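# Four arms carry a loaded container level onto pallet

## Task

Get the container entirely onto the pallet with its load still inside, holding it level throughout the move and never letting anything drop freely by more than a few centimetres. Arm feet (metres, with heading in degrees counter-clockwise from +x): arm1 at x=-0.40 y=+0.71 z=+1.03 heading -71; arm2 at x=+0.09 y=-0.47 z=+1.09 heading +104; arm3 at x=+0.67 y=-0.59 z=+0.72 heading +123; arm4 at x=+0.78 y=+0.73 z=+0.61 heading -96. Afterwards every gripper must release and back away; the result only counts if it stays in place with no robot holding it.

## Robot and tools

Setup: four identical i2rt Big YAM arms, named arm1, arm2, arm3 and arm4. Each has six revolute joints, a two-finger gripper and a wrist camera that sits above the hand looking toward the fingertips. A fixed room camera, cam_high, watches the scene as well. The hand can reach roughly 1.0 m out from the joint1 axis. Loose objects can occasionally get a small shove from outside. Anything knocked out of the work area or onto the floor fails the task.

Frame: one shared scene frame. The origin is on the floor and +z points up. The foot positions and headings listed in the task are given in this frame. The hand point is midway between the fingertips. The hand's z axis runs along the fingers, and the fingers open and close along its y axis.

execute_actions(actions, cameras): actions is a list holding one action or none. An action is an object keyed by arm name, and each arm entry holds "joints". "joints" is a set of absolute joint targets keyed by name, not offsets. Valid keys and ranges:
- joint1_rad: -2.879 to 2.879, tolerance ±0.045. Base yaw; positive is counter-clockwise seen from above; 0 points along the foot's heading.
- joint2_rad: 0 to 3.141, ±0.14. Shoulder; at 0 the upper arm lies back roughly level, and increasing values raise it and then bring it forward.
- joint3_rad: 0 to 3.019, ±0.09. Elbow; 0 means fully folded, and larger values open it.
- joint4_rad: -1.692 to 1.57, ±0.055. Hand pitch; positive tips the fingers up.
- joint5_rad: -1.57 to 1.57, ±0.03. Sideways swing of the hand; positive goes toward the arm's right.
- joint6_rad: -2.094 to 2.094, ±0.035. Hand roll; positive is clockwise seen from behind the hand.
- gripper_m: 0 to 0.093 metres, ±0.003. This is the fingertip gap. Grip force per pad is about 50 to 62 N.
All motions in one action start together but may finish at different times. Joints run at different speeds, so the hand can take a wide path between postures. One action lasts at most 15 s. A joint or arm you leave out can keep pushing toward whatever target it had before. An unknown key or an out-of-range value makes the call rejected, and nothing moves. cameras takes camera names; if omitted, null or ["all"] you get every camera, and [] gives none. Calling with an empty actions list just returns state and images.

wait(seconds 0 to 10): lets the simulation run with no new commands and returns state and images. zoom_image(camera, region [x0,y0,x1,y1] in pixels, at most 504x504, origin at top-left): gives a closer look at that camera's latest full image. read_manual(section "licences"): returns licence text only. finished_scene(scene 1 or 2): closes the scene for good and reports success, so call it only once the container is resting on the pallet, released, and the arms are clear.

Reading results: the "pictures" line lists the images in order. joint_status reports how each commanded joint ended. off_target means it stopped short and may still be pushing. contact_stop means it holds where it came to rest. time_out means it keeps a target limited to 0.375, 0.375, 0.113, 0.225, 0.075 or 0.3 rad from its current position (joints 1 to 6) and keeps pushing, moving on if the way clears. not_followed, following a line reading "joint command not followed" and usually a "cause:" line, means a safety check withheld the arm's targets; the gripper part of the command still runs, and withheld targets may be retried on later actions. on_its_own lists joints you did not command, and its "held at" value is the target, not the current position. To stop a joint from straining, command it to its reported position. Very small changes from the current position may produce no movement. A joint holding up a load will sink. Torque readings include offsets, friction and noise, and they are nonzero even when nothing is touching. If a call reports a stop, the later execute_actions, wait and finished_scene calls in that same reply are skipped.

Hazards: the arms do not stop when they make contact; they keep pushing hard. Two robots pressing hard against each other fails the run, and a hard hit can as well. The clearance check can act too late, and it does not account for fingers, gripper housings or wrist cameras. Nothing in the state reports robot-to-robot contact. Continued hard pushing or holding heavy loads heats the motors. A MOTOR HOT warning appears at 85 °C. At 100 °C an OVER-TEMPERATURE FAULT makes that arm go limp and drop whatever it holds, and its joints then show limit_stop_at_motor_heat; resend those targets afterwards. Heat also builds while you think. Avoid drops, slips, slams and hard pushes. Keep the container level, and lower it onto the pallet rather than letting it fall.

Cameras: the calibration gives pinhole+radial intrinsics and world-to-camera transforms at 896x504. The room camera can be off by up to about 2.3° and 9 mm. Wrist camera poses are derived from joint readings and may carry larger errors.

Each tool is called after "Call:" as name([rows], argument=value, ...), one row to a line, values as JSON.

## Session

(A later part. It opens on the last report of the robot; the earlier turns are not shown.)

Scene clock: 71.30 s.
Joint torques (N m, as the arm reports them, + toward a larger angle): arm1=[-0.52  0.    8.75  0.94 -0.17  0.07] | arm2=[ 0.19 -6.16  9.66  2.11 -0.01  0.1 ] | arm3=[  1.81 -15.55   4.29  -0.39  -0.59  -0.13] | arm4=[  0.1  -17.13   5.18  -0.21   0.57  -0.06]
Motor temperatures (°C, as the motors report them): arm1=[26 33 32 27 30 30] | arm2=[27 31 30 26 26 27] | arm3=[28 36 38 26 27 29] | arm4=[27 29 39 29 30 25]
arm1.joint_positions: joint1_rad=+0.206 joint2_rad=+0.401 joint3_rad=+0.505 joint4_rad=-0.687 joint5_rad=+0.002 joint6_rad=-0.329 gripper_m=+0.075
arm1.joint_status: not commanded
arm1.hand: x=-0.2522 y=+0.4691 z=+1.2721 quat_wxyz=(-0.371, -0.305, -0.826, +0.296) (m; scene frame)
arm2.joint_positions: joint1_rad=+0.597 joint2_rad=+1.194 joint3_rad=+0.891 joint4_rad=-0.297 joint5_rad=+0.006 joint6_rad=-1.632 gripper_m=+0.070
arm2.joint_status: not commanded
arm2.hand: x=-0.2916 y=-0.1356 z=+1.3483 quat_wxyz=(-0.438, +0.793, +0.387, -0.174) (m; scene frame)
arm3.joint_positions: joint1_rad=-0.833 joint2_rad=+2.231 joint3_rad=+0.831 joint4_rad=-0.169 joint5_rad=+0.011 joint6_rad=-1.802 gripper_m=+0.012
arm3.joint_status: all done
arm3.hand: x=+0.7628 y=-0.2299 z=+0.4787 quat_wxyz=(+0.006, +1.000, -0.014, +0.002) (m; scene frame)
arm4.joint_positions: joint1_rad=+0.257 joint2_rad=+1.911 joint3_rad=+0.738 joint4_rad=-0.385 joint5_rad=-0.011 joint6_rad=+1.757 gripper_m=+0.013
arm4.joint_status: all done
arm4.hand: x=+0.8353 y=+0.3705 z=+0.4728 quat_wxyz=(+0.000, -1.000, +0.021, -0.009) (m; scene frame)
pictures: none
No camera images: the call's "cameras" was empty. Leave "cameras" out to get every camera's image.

Call:
execute_actions([
  {"arm3":{"joints":{"joint2_rad":2.483,"joint3_rad":0.98,"joint4_rad":-0.015}},"arm4":{"joints":{"joint2_rad":2.189,"joint3_rad":0.815,"joint4_rad":-0.153}}},
], cameras=[])

Call:
execute_actions([
  {"arm3":{"joints":{"joint2_rad":2.706,"joint3_rad":1.127,"joint4_rad":0.058}},"arm4":{"joints":{"joint2_rad":2.434,"joint3_rad":0.907,"joint4_rad":-0.007}}},
], cameras=[])

Call:
execute_actions([
  {"arm3":{"joints":{"joint2_rad":2.842,"joint3_rad":1.24,"joint4_rad":0.078}},"arm4":{"joints":{"joint2_rad":2.582,"joint3_rad":0.993,"joint4_rad":0.055}}},
], cameras=["arm3_cam_wrist","arm4_cam_wrist","cam_high"])

Scene clock: 72.67 s.
Joint torques (N m, as the arm reports them, + toward a larger angle): arm1=[-0.53  0.06  8.75  0.95 -0.17  0.06] | arm2=[ 0.16 -6.23  9.66  2.1  -0.01  0.1 ] | arm3=[  1.46 -16.71   1.53  -0.31  -0.65  -0.14] | arm4=[ -0.25 -19.69   2.94  -0.01   0.71  -0.11]
Motor temperatures (°C, as the motors report them): arm1=[26 32 33 27 30 30] | arm2=[27 31 30 26 26 27] | arm3=[28 35 37 26 27 29] | arm4=[27 29 39 29 30 25]
arm1.joint_positions: joint1_rad=+0.206 joint2_rad=+0.401 joint3_rad=+0.505 joint4_rad=-0.687 joint5_rad=+0.002 joint6_rad=-0.329 gripper_m=+0.075
arm1.joint_status: not commanded
arm1.hand: x=-0.2522 y=+0.4691 z=+1.2721 quat_wxyz=(-0.371, -0.305, -0.826, +0.296) (m; scene frame)
arm2.joint_positions: joint1_rad=+0.597 joint2_rad=+1.194 joint3_rad=+0.891 joint4_rad=-0.297 joint5_rad=+0.006 joint6_rad=-1.632 gripper_m=+0.070
arm2.joint_status: not commanded
arm2.hand: x=-0.2916 y=-0.1356 z=+1.3483 quat_wxyz=(-0.438, +0.793, +0.387, -0.174) (m; scene frame)
arm3.joint_positions: joint1_rad=-0.833 joint2_rad=+2.531 joint3_rad=+0.967 joint4_rad=-0.006 joint5_rad=+0.012 joint6_rad=-1.800 gripper_m=+0.012
arm3.joint_status: all done
arm3.hand: x=+0.7628 y=-0.2298 z=+0.3772 quat_wxyz=(+0.006, +1.000, -0.015, +0.003) (m; scene frame)
arm4.joint_positions: joint1_rad=+0.258 joint2_rad=+2.226 joint3_rad=+0.793 joint4_rad=-0.128 joint5_rad=-0.013 joint6_rad=+1.760 gripper_m=+0.013
arm4.joint_status: all done
arm4.hand: x=+0.8364 y=+0.3728 z=+0.3715 quat_wxyz=(+0.000, -1.000, +0.022, -0.010) (m; scene frame)
pictures: none
No camera images: the call's "cameras" was empty. Leave "cameras" out to get every camera's image.

Scene clock: 73.63 s.
Joint torques (N m, as the arm reports them, + toward a larger angle): arm1=[-0.51  0.07  8.75  0.93 -0.17  0.06] | arm2=[ 0.26 -6.21  9.66  2.11 -0.01  0.1 ] | arm3=[  1.79 -17.18   0.06  -0.23  -0.71  -0.18] | arm4=[ -0.17 -21.46   0.61  -0.06   0.62  -0.11]
Motor temperatures (°C, as the motors report them): arm1=[26 32 33 27 30 30] | arm2=[27 31 30 26 26 27] | arm3=[28 35 37 26 27 29] | arm4=[27 29 38 29 30 25]
arm1.joint_positions: joint1_rad=+0.206 joint2_rad=+0.401 joint3_rad=+0.505 joint4_rad=-0.687 joint5_rad=+0.002 joint6_rad=-0.329 gripper_m=+0.075
arm1.joint_status: not commanded
arm1.hand: x=-0.2522 y=+0.4691 z=+1.2721 quat_wxyz=(-0.371, -0.305, -0.826, +0.296) (m; scene frame)
arm2.joint_positions: joint1_rad=+0.597 joint2_rad=+1.194 joint3_rad=+0.891 joint4_rad=-0.297 joint5_rad=+0.006 joint6_rad=-1.632 gripper_m=+0.070
arm2.joint_status: not commanded
arm2.hand: x=-0.2916 y=-0.1356 z=+1.3483 quat_wxyz=(-0.438, +0.793, +0.387, -0.174) (m; scene frame)
arm3.joint_positions: joint1_rad=-0.833 joint2_rad=+2.760 joint3_rad=+1.123 joint4_rad=+0.067 joint5_rad=+0.012 joint6_rad=-1.798 gripper_m=+0.012
arm3.joint_status: all done
arm3.hand: x=+0.7621 y=-0.2315 z=+0.2946 quat_wxyz=(+0.007, +1.000, -0.016, +0.003) (m; scene frame)
arm4.joint_positions: joint1_rad=+0.258 joint2_rad=+2.477 joint3_rad=+0.901 joint4_rad=+0.017 joint5_rad=-0.013 joint6_rad=+1.762 gripper_m=+0.013
arm4.joint_status: all done
arm4.hand: x=+0.8369 y=+0.3725 z=+0.2890 quat_wxyz=(+0.000, -1.000, +0.023, -0.010) (m; scene frame)
pictures: none
No camera images: the call's "cameras" was empty. Leave "cameras" out to get every camera's image.

Scene clock: 74.50 s.
Joint torques (N m, as the arm reports them, + toward a larger angle): arm1=[-0.57  0.13  8.75  0.93 -0.17  0.06] | arm2=[ 0.21 -6.25  9.67  2.12 -0.01  0.1 ] | arm3=[  1.13 -17.81  -0.24  -0.32  -0.67  -0.22] | arm4=[  0.08 -21.87  -0.24  -0.06   0.69  -0.12]
Motor temperatures (°C, as the motors report them): arm1=[26 32 33 27 30 30] | arm2=[27 31 31 26 26 27] | arm3=[28 35 37 26 27 29] | arm4=[27 29 38 29 30 25]
arm1.joint_positions: joint1_rad=+0.206 joint2_rad=+0.401 joint3_rad=+0.505 joint4_rad=-0.687 joint5_rad=+0.002 joint6_rad=-0.329 gripper_m=+0.075
arm1.joint_status: not commanded
arm1.hand: x=-0.2522 y=+0.4691 z=+1.2721 quat_wxyz=(-0.371, -0.305, -0.826, +0.296) (m; scene frame)
arm2.joint_positions: joint1_rad=+0.597 joint2_rad=+1.194 joint3_rad=+0.891 joint4_rad=-0.297 joint5_rad=+0.006 joint6_rad=-1.632 gripper_m=+0.070
arm2.joint_status: not commanded
arm2.hand: x=-0.2916 y=-0.1356 z=+1.3483 quat_wxyz=(-0.438, +0.793, +0.387, -0.174) (m; scene frame)
arm3.joint_positions: joint1_rad=-0.833 joint2_rad=+2.893 joint3_rad=+1.237 joint4_rad=+0.086 joint5_rad=+0.013 joint6_rad=-1.797 gripper_m=+0.012
arm3.joint_status: all done
arm3.hand: x=+0.7618 y=-0.2325 z=+0.2443 quat_wxyz=(+0.007, +1.000, -0.017, +0.003) (m; scene frame)
arm4.joint_positions: joint1_rad=+0.258 joint2_rad=+2.626 joint3_rad=+0.993 joint4_rad=+0.078 joint5_rad=-0.012 joint6_rad=+1.763 gripper_m=+0.013
arm4.joint_status: all done
arm4.hand: x=+0.8374 y=+0.3709 z=+0.2372 quat_wxyz=(-0.002, -1.000, +0.024, -0.010) (m; scene frame)
pictures: arm3_cam_wrist, arm4_cam_wrist, cam_high
camera_calibration (this result's frames):
arm3_cam_wrist: T_world_to_cam=[[0.0526029, 0.998582, -0.00812987, 0.196805], [0.795345, -0.0369711, 0.605028, -0.758863], [0.60387, -0.0382923, -0.796163, -0.149028], [0, 0, 0, 1]] pos_world=[0.683199, -0.230289, 0.342083]
arm4_cam_wrist: T_world_to_cam=[[0.0358711, 0.999267, 0.0133543, -0.40799], [0.80364, -0.0367866, 0.593978, -0.794471], [0.594034, -0.0105746, -0.80437, -0.182129], [0, 0, 0, 1]] pos_world=[0.761294, 0.376539, 0.330847]
Images, in order (width x height): arm3_cam_wrist 896x504, arm4_cam_wrist 896x504, cam_high 896x504.

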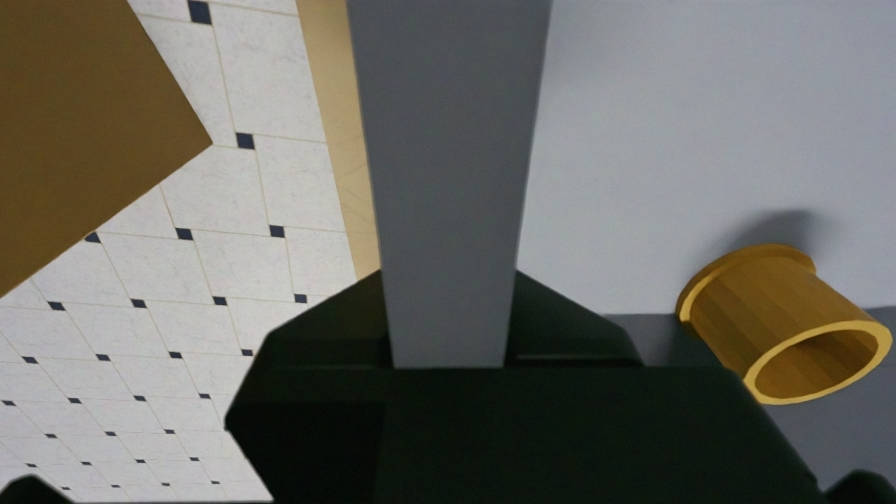

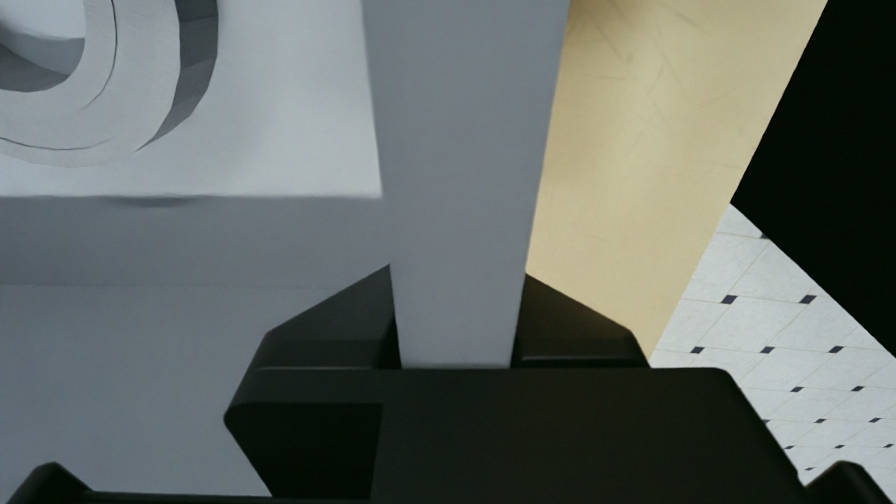

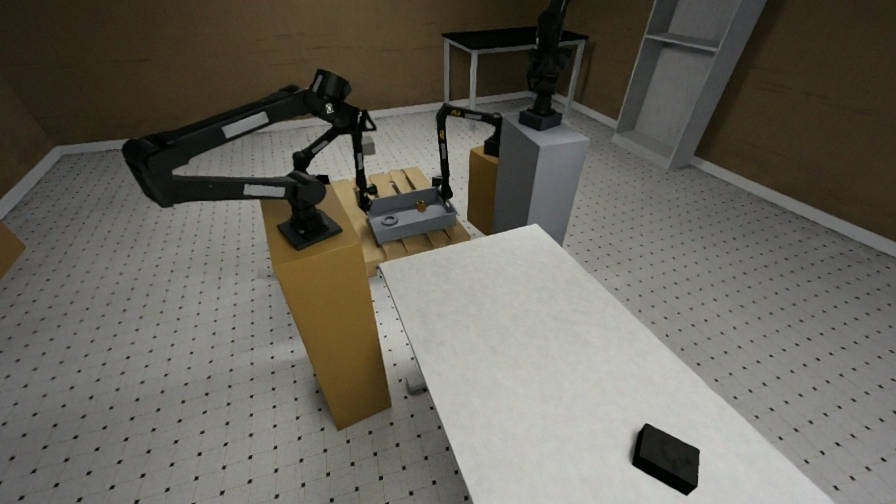

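Call:
execute_actions([
  {"arm3":{"joints":{"joint2_rad":2.908,"joint3_rad":1.302,"joint4_rad":0.081}},"arm4":{"joints":{"joint2_rad":2.65,"joint3_rad":1.04,"joint4_rad":0.078}}},
], cameras=[])

Call:
execute_actions([
  {"arm3":{"joints":{"joint2_rad":2.962,"joint3_rad":1.355,"joint4_rad":0.081}},"arm4":{"joints":{"joint2_rad":2.705,"joint3_rad":1.082,"joint4_rad":0.093}}},
], cameras=[])

Scene clock: 75.50 s.
Joint torques (N m, as the arm reports them, + toward a larger angle): arm1=[-0.52  0.07  8.74  0.95 -0.16  0.06] | arm2=[ 0.21 -6.32  9.67  2.11 -0.01  0.1 ] | arm3=[  1.32 -17.43   0.31  -0.17  -0.67  -0.18] | arm4=[ -0.09 -21.46   0.    -0.06   0.62  -0.1 ]
Motor temperatures (°C, as the motors report them): arm1=[26 32 33 27 29 30] | arm2=[27 31 31 26 26 27] | arm3=[28 35 36 26 27 29] | arm4=[27 29 37 29 29 25]
arm1.joint_positions: joint1_rad=+0.206 joint2_rad=+0.401 joint3_rad=+0.505 joint4_rad=-0.687 joint5_rad=+0.002 joint6_rad=-0.329 gripper_m=+0.075
arm1.joint_status: not commanded
arm1.hand: x=-0.2522 y=+0.4691 z=+1.2721 quat_wxyz=(-0.371, -0.305, -0.826, +0.296) (m; scene frame)
arm2.joint_positions: joint1_rad=+0.597 joint2_rad=+1.194 joint3_rad=+0.891 joint4_rad=-0.297 joint5_rad=+0.006 joint6_rad=-1.632 gripper_m=+0.070
arm2.joint_status: not commanded
arm2.hand: x=-0.2916 y=-0.1356 z=+1.3483 quat_wxyz=(-0.438, +0.793, +0.387, -0.174) (m; scene frame)
arm3.joint_positions: joint1_rad=-0.833 joint2_rad=+2.951 joint3_rad=+1.294 joint4_rad=+0.086 joint5_rad=+0.013 joint6_rad=-1.797 gripper_m=+0.012
arm3.joint_status: all done
arm3.hand: x=+0.7618 y=-0.2321 z=+0.2222 quat_wxyz=(+0.007, +1.000, -0.017, +0.003) (m; scene frame)
arm4.joint_positions: joint1_rad=+0.258 joint2_rad=+2.687 joint3_rad=+1.036 joint4_rad=+0.097 joint5_rad=-0.012 joint6_rad=+1.763 gripper_m=+0.013
arm4.joint_status: all done
arm4.hand: x=+0.8375 y=+0.3711 z=+0.2152 quat_wxyz=(-0.002, -1.000, +0.024, -0.010) (m; scene frame)
pictures: none
No camera images: the call's "cameras" was empty. Leave "cameras" out to get every camera's image.

Scene clock: 76.13 s.
Joint torques (N m, as the arm reports them, + toward a larger angle): arm1=[-0.54  0.13  8.74  0.94 -0.17  0.07] | arm2=[ 0.21 -6.28  9.66  2.11 -0.01  0.09] | arm3=[  1.8  -16.91   0.73  -0.25  -0.1   -0.21] | arm4=[  0.26 -19.57   0.95   0.5    0.15  -0.17]
Motor temperatures (°C, as the motors report them): arm1=[26 32 33 27 29 30] | arm2=[27 31 31 26 26 27] | arm3=[28 35 36 26 27 29] | arm4=[27 29 37 29 29 25]
arm1.joint_positions: joint1_rad=+0.206 joint2_rad=+0.401 joint3_rad=+0.505 joint4_rad=-0.687 joint5_rad=+0.002 joint6_rad=-0.329 gripper_m=+0.075
arm1.joint_status: not commanded
arm1.hand: x=-0.2522 y=+0.4691 z=+1.2721 quat_wxyz=(-0.371, -0.305, -0.826, +0.296) (m; scene frame)
arm2.joint_positions: joint1_rad=+0.597 joint2_rad=+1.194 joint3_rad=+0.891 joint4_rad=-0.297 joint5_rad=+0.006 joint6_rad=-1.632 gripper_m=+0.070
arm2.joint_status: not commanded
arm2.hand: x=-0.2916 y=-0.1356 z=+1.3483 quat_wxyz=(-0.438, +0.793, +0.387, -0.174) (m; scene frame)
arm3.joint_positions: joint1_rad=-0.833 joint2_rad=+3.000 joint3_rad=+1.340 joint4_rad=+0.089 joint5_rad=+0.001 joint6_rad=-1.794 gripper_m=+0.012
arm3.joint_status: all done
arm3.hand: x=+0.7593 y=-0.2332 z=+0.2034 quat_wxyz=(+0.006, +1.000, -0.018, -0.003) (m; scene frame)
arm4.joint_positions: joint1_rad=+0.260 joint2_rad=+2.723 joint3_rad=+1.065 joint4_rad=+0.102 joint5_rad=-0.001 joint6_rad=+1.768 gripper_m=+0.013
arm4.joint_status: all done
arm4.hand: x=+0.8363 y=+0.3702 z=+0.2022 quat_wxyz=(-0.002, -1.000, +0.025, -0.004) (m; scene frame)
pictures: none
No camera images: the call's "cameras" was empty. Leave "cameras" out to get every camera's image.

Contact starting (q5 relaxed). Unload.

Call:
execute_actions([
  {"arm3":{"joints":{"joint2_rad":3.01,"joint3_rad":1.355}},"arm4":{"joints":{"joint2_rad":2.74,"joint3_rad":1.075}}},
], cameras=[])

Scene clock: 76.80 s.
Joint torques (N m, as the arm reports them, + toward a larger angle): arm1=[-0.48  0.07  8.79  0.94 -0.16  0.06] | arm2=[ 0.21 -6.26  9.66  2.09 -0.01  0.1 ] | arm3=[  1.41 -14.02   0.3   -0.41  -0.12  -0.18] | arm4=[ -0.13 -15.62   0.34   0.43   0.13  -0.19]
Motor temperatures (°C, as the motors report them): arm1=[26 32 33 27 29 30] | arm2=[27 31 31 26 26 27] | arm3=[28 35 36 26 27 29] | arm4=[27 29 37 29 29 25]
arm1.joint_positions: joint1_rad=+0.206 joint2_rad=+0.401 joint3_rad=+0.505 joint4_rad=-0.687 joint5_rad=+0.002 joint6_rad=-0.329 gripper_m=+0.075
arm1.joint_status: not commanded
arm1.hand: x=-0.2522 y=+0.4691 z=+1.2721 quat_wxyz=(-0.371, -0.305, -0.826, +0.296) (m; scene frame)
arm2.joint_positions: joint1_rad=+0.597 joint2_rad=+1.194 joint3_rad=+0.891 joint4_rad=-0.297 joint5_rad=+0.006 joint6_rad=-1.632 gripper_m=+0.070
arm2.joint_status: not commanded
arm2.hand: x=-0.2916 y=-0.1356 z=+1.3483 quat_wxyz=(-0.438, +0.793, +0.387, -0.174) (m; scene frame)
arm3.joint_positions: joint1_rad=-0.833 joint2_rad=+3.011 joint3_rad=+1.347 joint4_rad=+0.094 joint5_rad=+0.001 joint6_rad=-1.794 gripper_m=+0.012
arm3.joint_status: all done
arm3.hand: x=+0.7589 y=-0.2348 z=+0.1994 quat_wxyz=(+0.006, +1.000, -0.018, -0.002) (m; scene frame)
arm4.joint_positions: joint1_rad=+0.260 joint2_rad=+2.723 joint3_rad=+1.065 joint4_rad=+0.102 joint5_rad=-0.001 joint6_rad=+1.768 gripper_m=+0.013
arm4.joint_status: all done
arm4.hand: x=+0.8363 y=+0.3702 z=+0.2022 quat_wxyz=(-0.002, -1.000, +0.025, -0.004) (m; scene frame)
pictures: none
No camera images: the call's "cameras" was empty. Leave "cameras" out to get every camera's image.

Call:
execute_actions([
  {"arm3":{"joints":{"joint2_rad":3.025,"gripper_m":0.07}},"arm4":{"joints":{"gripper_m":0.07}}},
], cameras=["arm3_cam_wrist","arm4_cam_wrist"])

Call:
execute_actions([
  {"arm3":{"joints":{"joint2_rad":2.6,"joint3_rad":1.02,"joint4_rad":0.02}},"arm4":{"joints":{"joint2_rad":2.3,"joint3_rad":0.83,"joint4_rad":-0.09}}},
], cameras=["arm3_cam_wrist","arm4_cam_wrist"])

Scene clock: 77.60 s.
Joint torques (N m, as the arm reports them, + toward a larger angle): arm1=[-0.56  0.14  8.76  0.95 -0.17  0.07] | arm2=[ 0.21 -6.26  9.67  2.1  -0.01  0.1 ] | arm3=[  1.67 -12.69  -0.14  -0.42  -0.06  -0.21] | arm4=[ -0.3  -15.95  -0.25   0.42   0.12  -0.16]
Motor temperatures (°C, as the motors report them): arm1=[26 32 33 27 29 30] | arm2=[27 31 31 26 26 27] | arm3=[28 35 36 26 27 29] | arm4=[27 29 37 29 29 25]
arm1.joint_positions: joint1_rad=+0.206 joint2_rad=+0.401 joint3_rad=+0.505 joint4_rad=-0.687 joint5_rad=+0.002 joint6_rad=-0.329 gripper_m=+0.075
arm1.joint_status: not commanded
arm1.hand: x=-0.2522 y=+0.4691 z=+1.2721 quat_wxyz=(-0.371, -0.305, -0.826, +0.296) (m; scene frame)
arm2.joint_positions: joint1_rad=+0.597 joint2_rad=+1.194 joint3_rad=+0.891 joint4_rad=-0.297 joint5_rad=+0.006 joint6_rad=-1.632 gripper_m=+0.070
arm2.joint_status: not commanded
arm2.hand: x=-0.2916 y=-0.1356 z=+1.3483 quat_wxyz=(-0.438, +0.793, +0.387, -0.174) (m; scene frame)
arm3.joint_positions: joint1_rad=-0.830 joint2_rad=+3.011 joint3_rad=+1.352 joint4_rad=+0.094 joint5_rad=+0.001 joint6_rad=-1.793 gripper_m=+0.070
arm3.joint_status: all done
arm3.hand: x=+0.7587 y=-0.2314 z=+0.1992 quat_wxyz=(+0.003, +1.000, -0.017, -0.002) (m; scene frame)
arm4.joint_positions: joint1_rad=+0.260 joint2_rad=+2.723 joint3_rad=+1.072 joint4_rad=+0.100 joint5_rad=-0.001 joint6_rad=+1.765 gripper_m=+0.070
arm4.joint_status: all done
arm4.hand: x=+0.8369 y=+0.3662 z=+0.2020 quat_wxyz=(-0.005, -1.000, +0.024, -0.005) (m; scene frame)
pictures: arm3_cam_wrist, arm4_cam_wrist
camera_calibration (this result's frames):
arm3_cam_wrist: T_world_to_cam=[[0.0534429, 0.99857, -0.000921348, 0.193378], [0.801197, -0.0423288, 0.596902, -0.733163], [0.596009, -0.0326383, -0.802314, -0.174561], [0, 0, 0, 1]] pos_world=[0.681113, -0.229832, 0.297752]
arm4_cam_wrist: T_world_to_cam=[[0.036872, 0.999294, 0.00725269, -0.402461], [0.809687, -0.034128, 0.585868, -0.777741], [0.585702, -0.0157297, -0.810374, -0.200216], [0, 0, 0, 1]] pos_world=[0.761834, 0.372485, 0.296323]
Images, in order (width x height): arm3_cam_wrist 896x504, arm4_cam_wrist 896x504.

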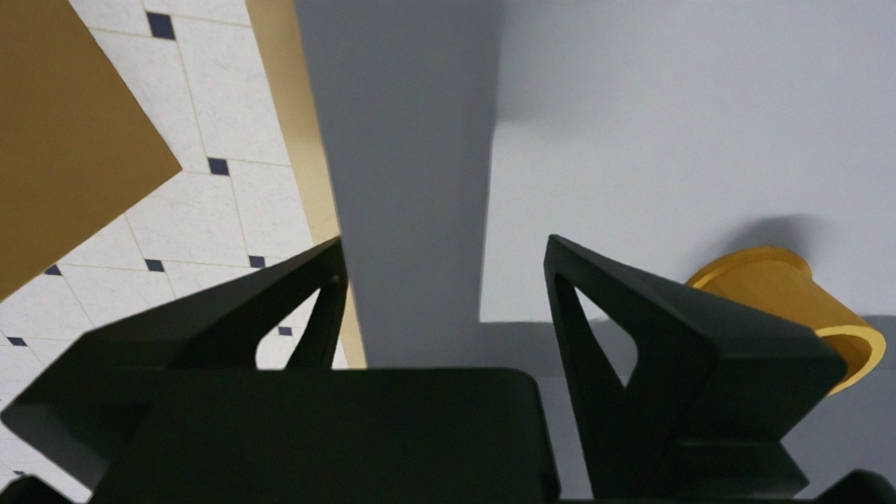

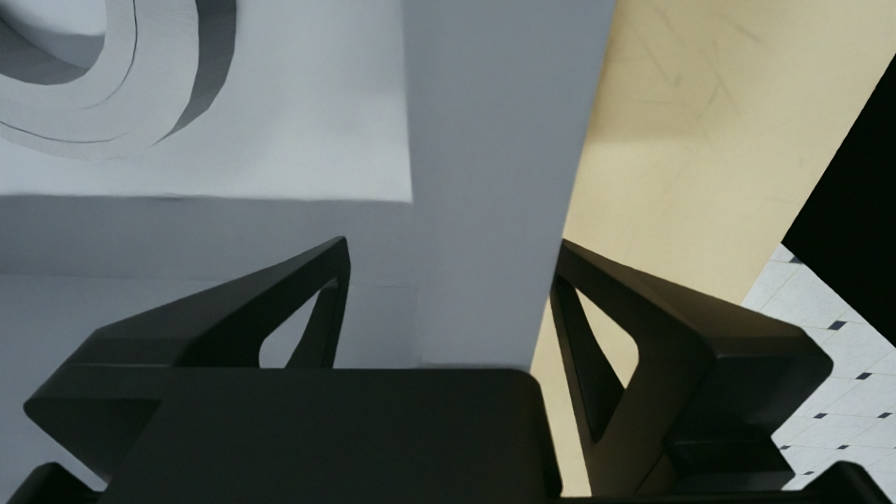

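Scene clock: 78.83 s.
Joint torques (N m, as the arm reports them, + toward a larger angle): arm1=[-0.55  0.08  8.77  0.97 -0.17  0.06] | arm2=[ 0.24 -6.25  9.68  2.1  -0.01  0.1 ] | arm3=[  0.51 -12.6    0.34  -0.37  -0.01  -0.21] | arm4=[ -0.47 -16.39   0.8    0.58  -0.08  -0.12]
Motor temperatures (°C, as the motors report them): arm1=[26 32 33 27 29 30] | arm2=[27 30 31 26 26 27] | arm3=[28 35 35 26 27 29] | arm4=[27 29 36 29 29 25]
arm1.joint_positions: joint1_rad=+0.206 joint2_rad=+0.401 joint3_rad=+0.505 joint4_rad=-0.687 joint5_rad=+0.002 joint6_rad=-0.329 gripper_m=+0.075
arm1.joint_status: not commanded
arm1.hand: x=-0.2522 y=+0.4691 z=+1.2721 quat_wxyz=(-0.371, -0.305, -0.826, +0.296) (m; scene frame)
arm2.joint_positions: joint1_rad=+0.597 joint2_rad=+1.194 joint3_rad=+0.891 joint4_rad=-0.297 joint5_rad=+0.006 joint6_rad=-1.632 gripper_m=+0.070
arm2.joint_status: not commanded
arm2.hand: x=-0.2916 y=-0.1356 z=+1.3483 quat_wxyz=(-0.438, +0.793, +0.387, -0.174) (m; scene frame)
arm3.joint_positions: joint1_rad=-0.828 joint2_rad=+2.586 joint3_rad=+1.023 joint4_rad=+0.034 joint5_rad=-0.001 joint6_rad=-1.794 gripper_m=+0.070
arm3.joint_status: all done
arm3.hand: x=+0.7634 y=-0.2116 z=+0.3576 quat_wxyz=(-0.014, +1.000, -0.016, +0.002) (m; scene frame)
arm4.joint_positions: joint1_rad=+0.260 joint2_rad=+2.299 joint3_rad=+0.832 joint4_rad=-0.084 joint5_rad=+0.004 joint6_rad=+1.763 gripper_m=+0.070
arm4.joint_status: all done
arm4.hand: x=+0.8352 y=+0.3654 z=+0.3483 quat_wxyz=(-0.005, -1.000, +0.023, -0.002) (m; scene frame)
pictures: arm3_cam_wrist, arm4_cam_wrist
camera_calibration (this result's frames):
arm3_cam_wrist: T_world_to_cam=[[0.0515059, 0.998086, 0.0342126, 0.162291], [0.79703, -0.061724, 0.600777, -0.832976], [0.601739, -0.00367514, -0.798684, -0.0491854], [0, 0, 0, 1]] pos_world=[0.685145, -0.213576, 0.455597]
arm4_cam_wrist: T_world_to_cam=[[0.0354379, 0.999352, 0.00634216, -0.401199], [0.81261, -0.0325088, 0.5819, -0.863744], [0.581729, -0.0154676, -0.813236, -0.0764056], [0, 0, 0, 1]] pos_world=[0.760553, 0.371678, 0.443022]
Images, in order (width x height): arm3_cam_wrist 896x504, arm4_cam_wrist 896x504.

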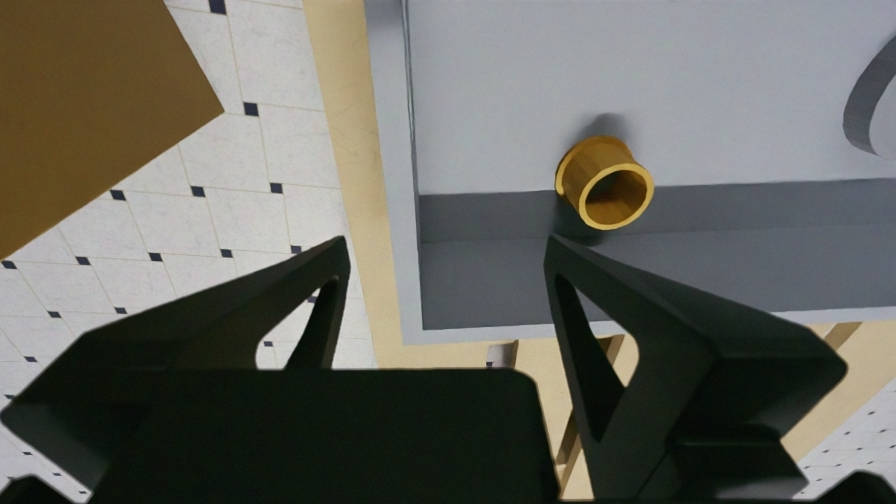

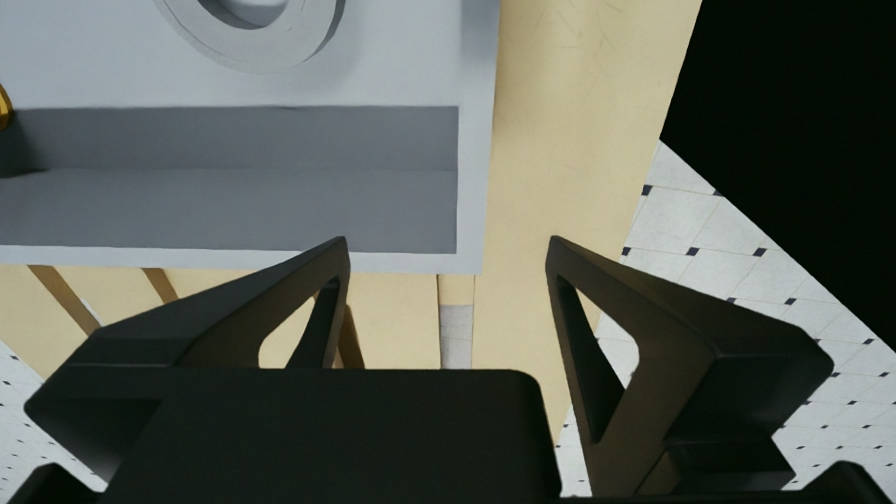

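Call:
execute_actions([
  {"arm3":{"joints":{"joint2_rad":1.3,"joint3_rad":0.8,"joint4_rad":-0.9}},"arm4":{"joints":{"joint2_rad":1.1,"joint3_rad":0.8,"joint4_rad":-1.0}}},
], cameras=["arm3_cam_wrist","arm4_cam_wrist","cam_high"])

Scene clock: 80.60 s.
Joint torques (N m, as the arm reports them, + toward a larger angle): arm1=[-0.54  0.05  8.75  0.94 -0.17  0.07] | arm2=[ 0.2  -6.28  9.66  2.09 -0.01  0.1 ] | arm3=[ 1.28 -7.16  8.91 -0.36  0.   -0.25] | arm4=[-0.11 -6.31  8.66  0.97 -0.06 -0.17]
Motor temperatures (°C, as the motors report them): arm1=[26 32 34 27 29 30] | arm2=[27 30 31 26 26 27] | arm3=[28 35 35 26 27 29] | arm4=[27 29 36 29 29 25]
arm1.joint_positions: joint1_rad=+0.206 joint2_rad=+0.401 joint3_rad=+0.505 joint4_rad=-0.687 joint5_rad=+0.002 joint6_rad=-0.329 gripper_m=+0.075
arm1.joint_status: not commanded
arm1.hand: x=-0.2522 y=+0.4691 z=+1.2721 quat_wxyz=(-0.371, -0.305, -0.826, +0.296) (m; scene frame)
arm2.joint_positions: joint1_rad=+0.597 joint2_rad=+1.194 joint3_rad=+0.891 joint4_rad=-0.297 joint5_rad=+0.006 joint6_rad=-1.632 gripper_m=+0.070
arm2.joint_status: not commanded
arm2.hand: x=-0.2916 y=-0.1356 z=+1.3483 quat_wxyz=(-0.438, +0.793, +0.387, -0.174) (m; scene frame)
arm3.joint_positions: joint1_rad=-0.828 joint2_rad=+1.304 joint3_rad=+0.799 joint4_rad=-0.881 joint5_rad=-0.001 joint6_rad=-1.794 gripper_m=+0.070
arm3.joint_status: all done
arm3.hand: x=+0.7597 y=-0.2312 z=+0.8003 quat_wxyz=(-0.084, +0.996, -0.016, +0.019) (m; scene frame)
arm4.joint_positions: joint1_rad=+0.260 joint2_rad=+1.103 joint3_rad=+0.791 joint4_rad=-0.992 joint5_rad=+0.004 joint6_rad=+1.763 gripper_m=+0.070
arm4.joint_status: all done
arm4.hand: x=+0.8288 y=+0.3903 z=+0.7513 quat_wxyz=(-0.127, -0.991, +0.024, -0.023) (m; scene frame)
pictures: arm3_cam_wrist, arm4_cam_wrist, cam_high
camera_calibration (this result's frames):
arm3_cam_wrist: T_world_to_cam=[[0.0481654, 0.983606, 0.173781, 0.0544394], [0.77496, -0.146566, 0.614781, -1.11124], [0.630173, 0.105062, -0.769314, 0.286625], [0, 0, 0, 1]] pos_world=[0.677918, -0.24653, 0.894212]
arm4_cam_wrist: T_world_to_cam=[[0.0412059, 0.971252, -0.234459, -0.241256], [0.791246, 0.111568, 0.601235, -1.14531], [0.610109, -0.210289, -0.763902, 0.270881], [0, 0, 0, 1]] pos_world=[0.750894, 0.419063, 0.83896]
Images, in order (width x height): arm3_cam_wrist 896x504, arm4_cam_wrist 896x504, cam_high 896x504.

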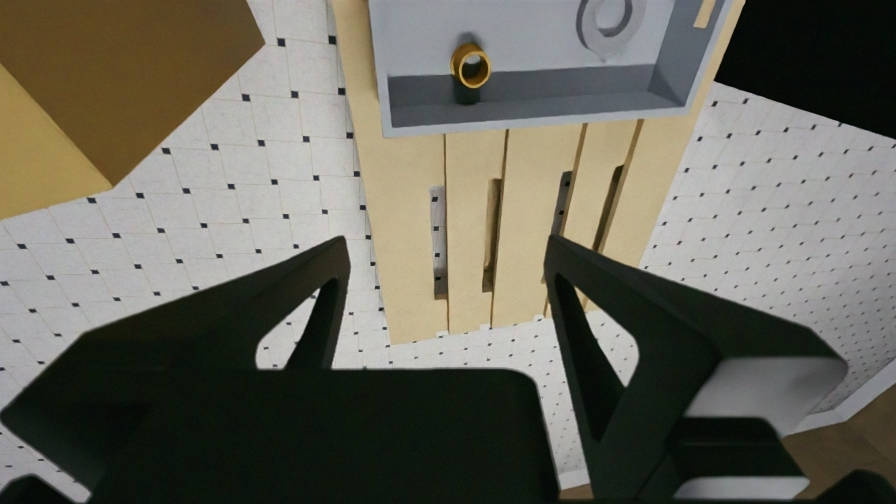

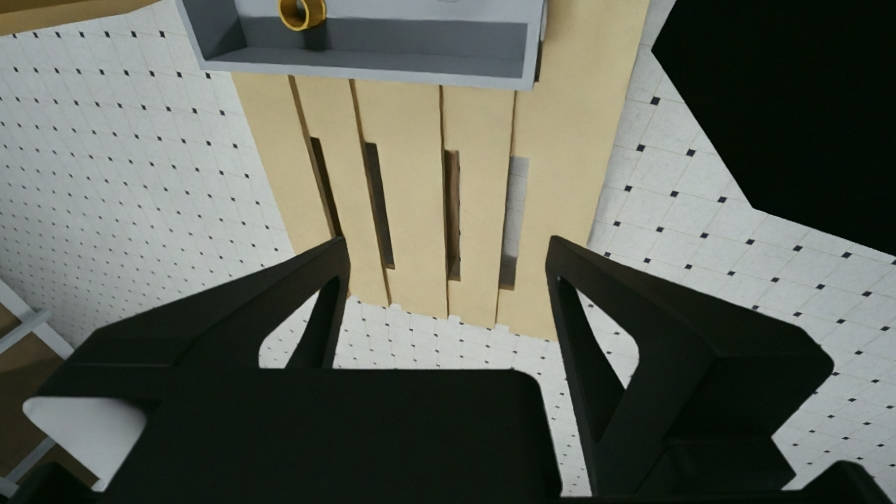

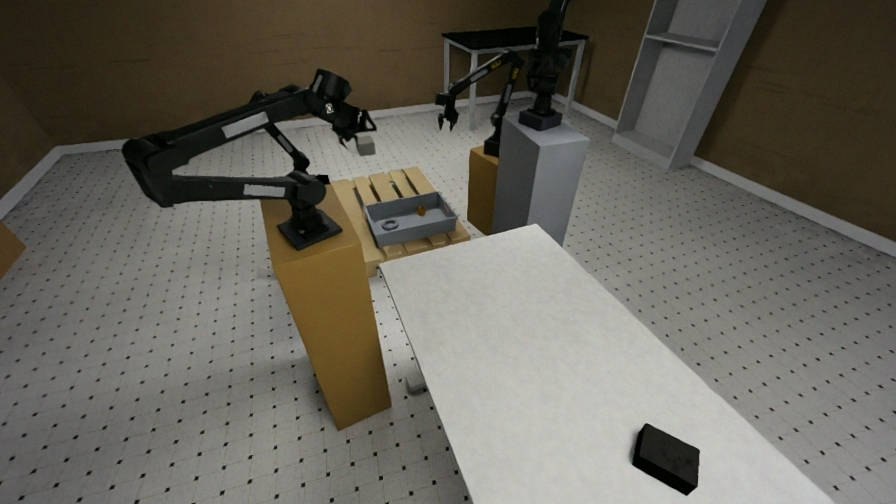

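Fully on the pallet.

Call:
finished_scene(scene=2)

The scene is finished: the task was done.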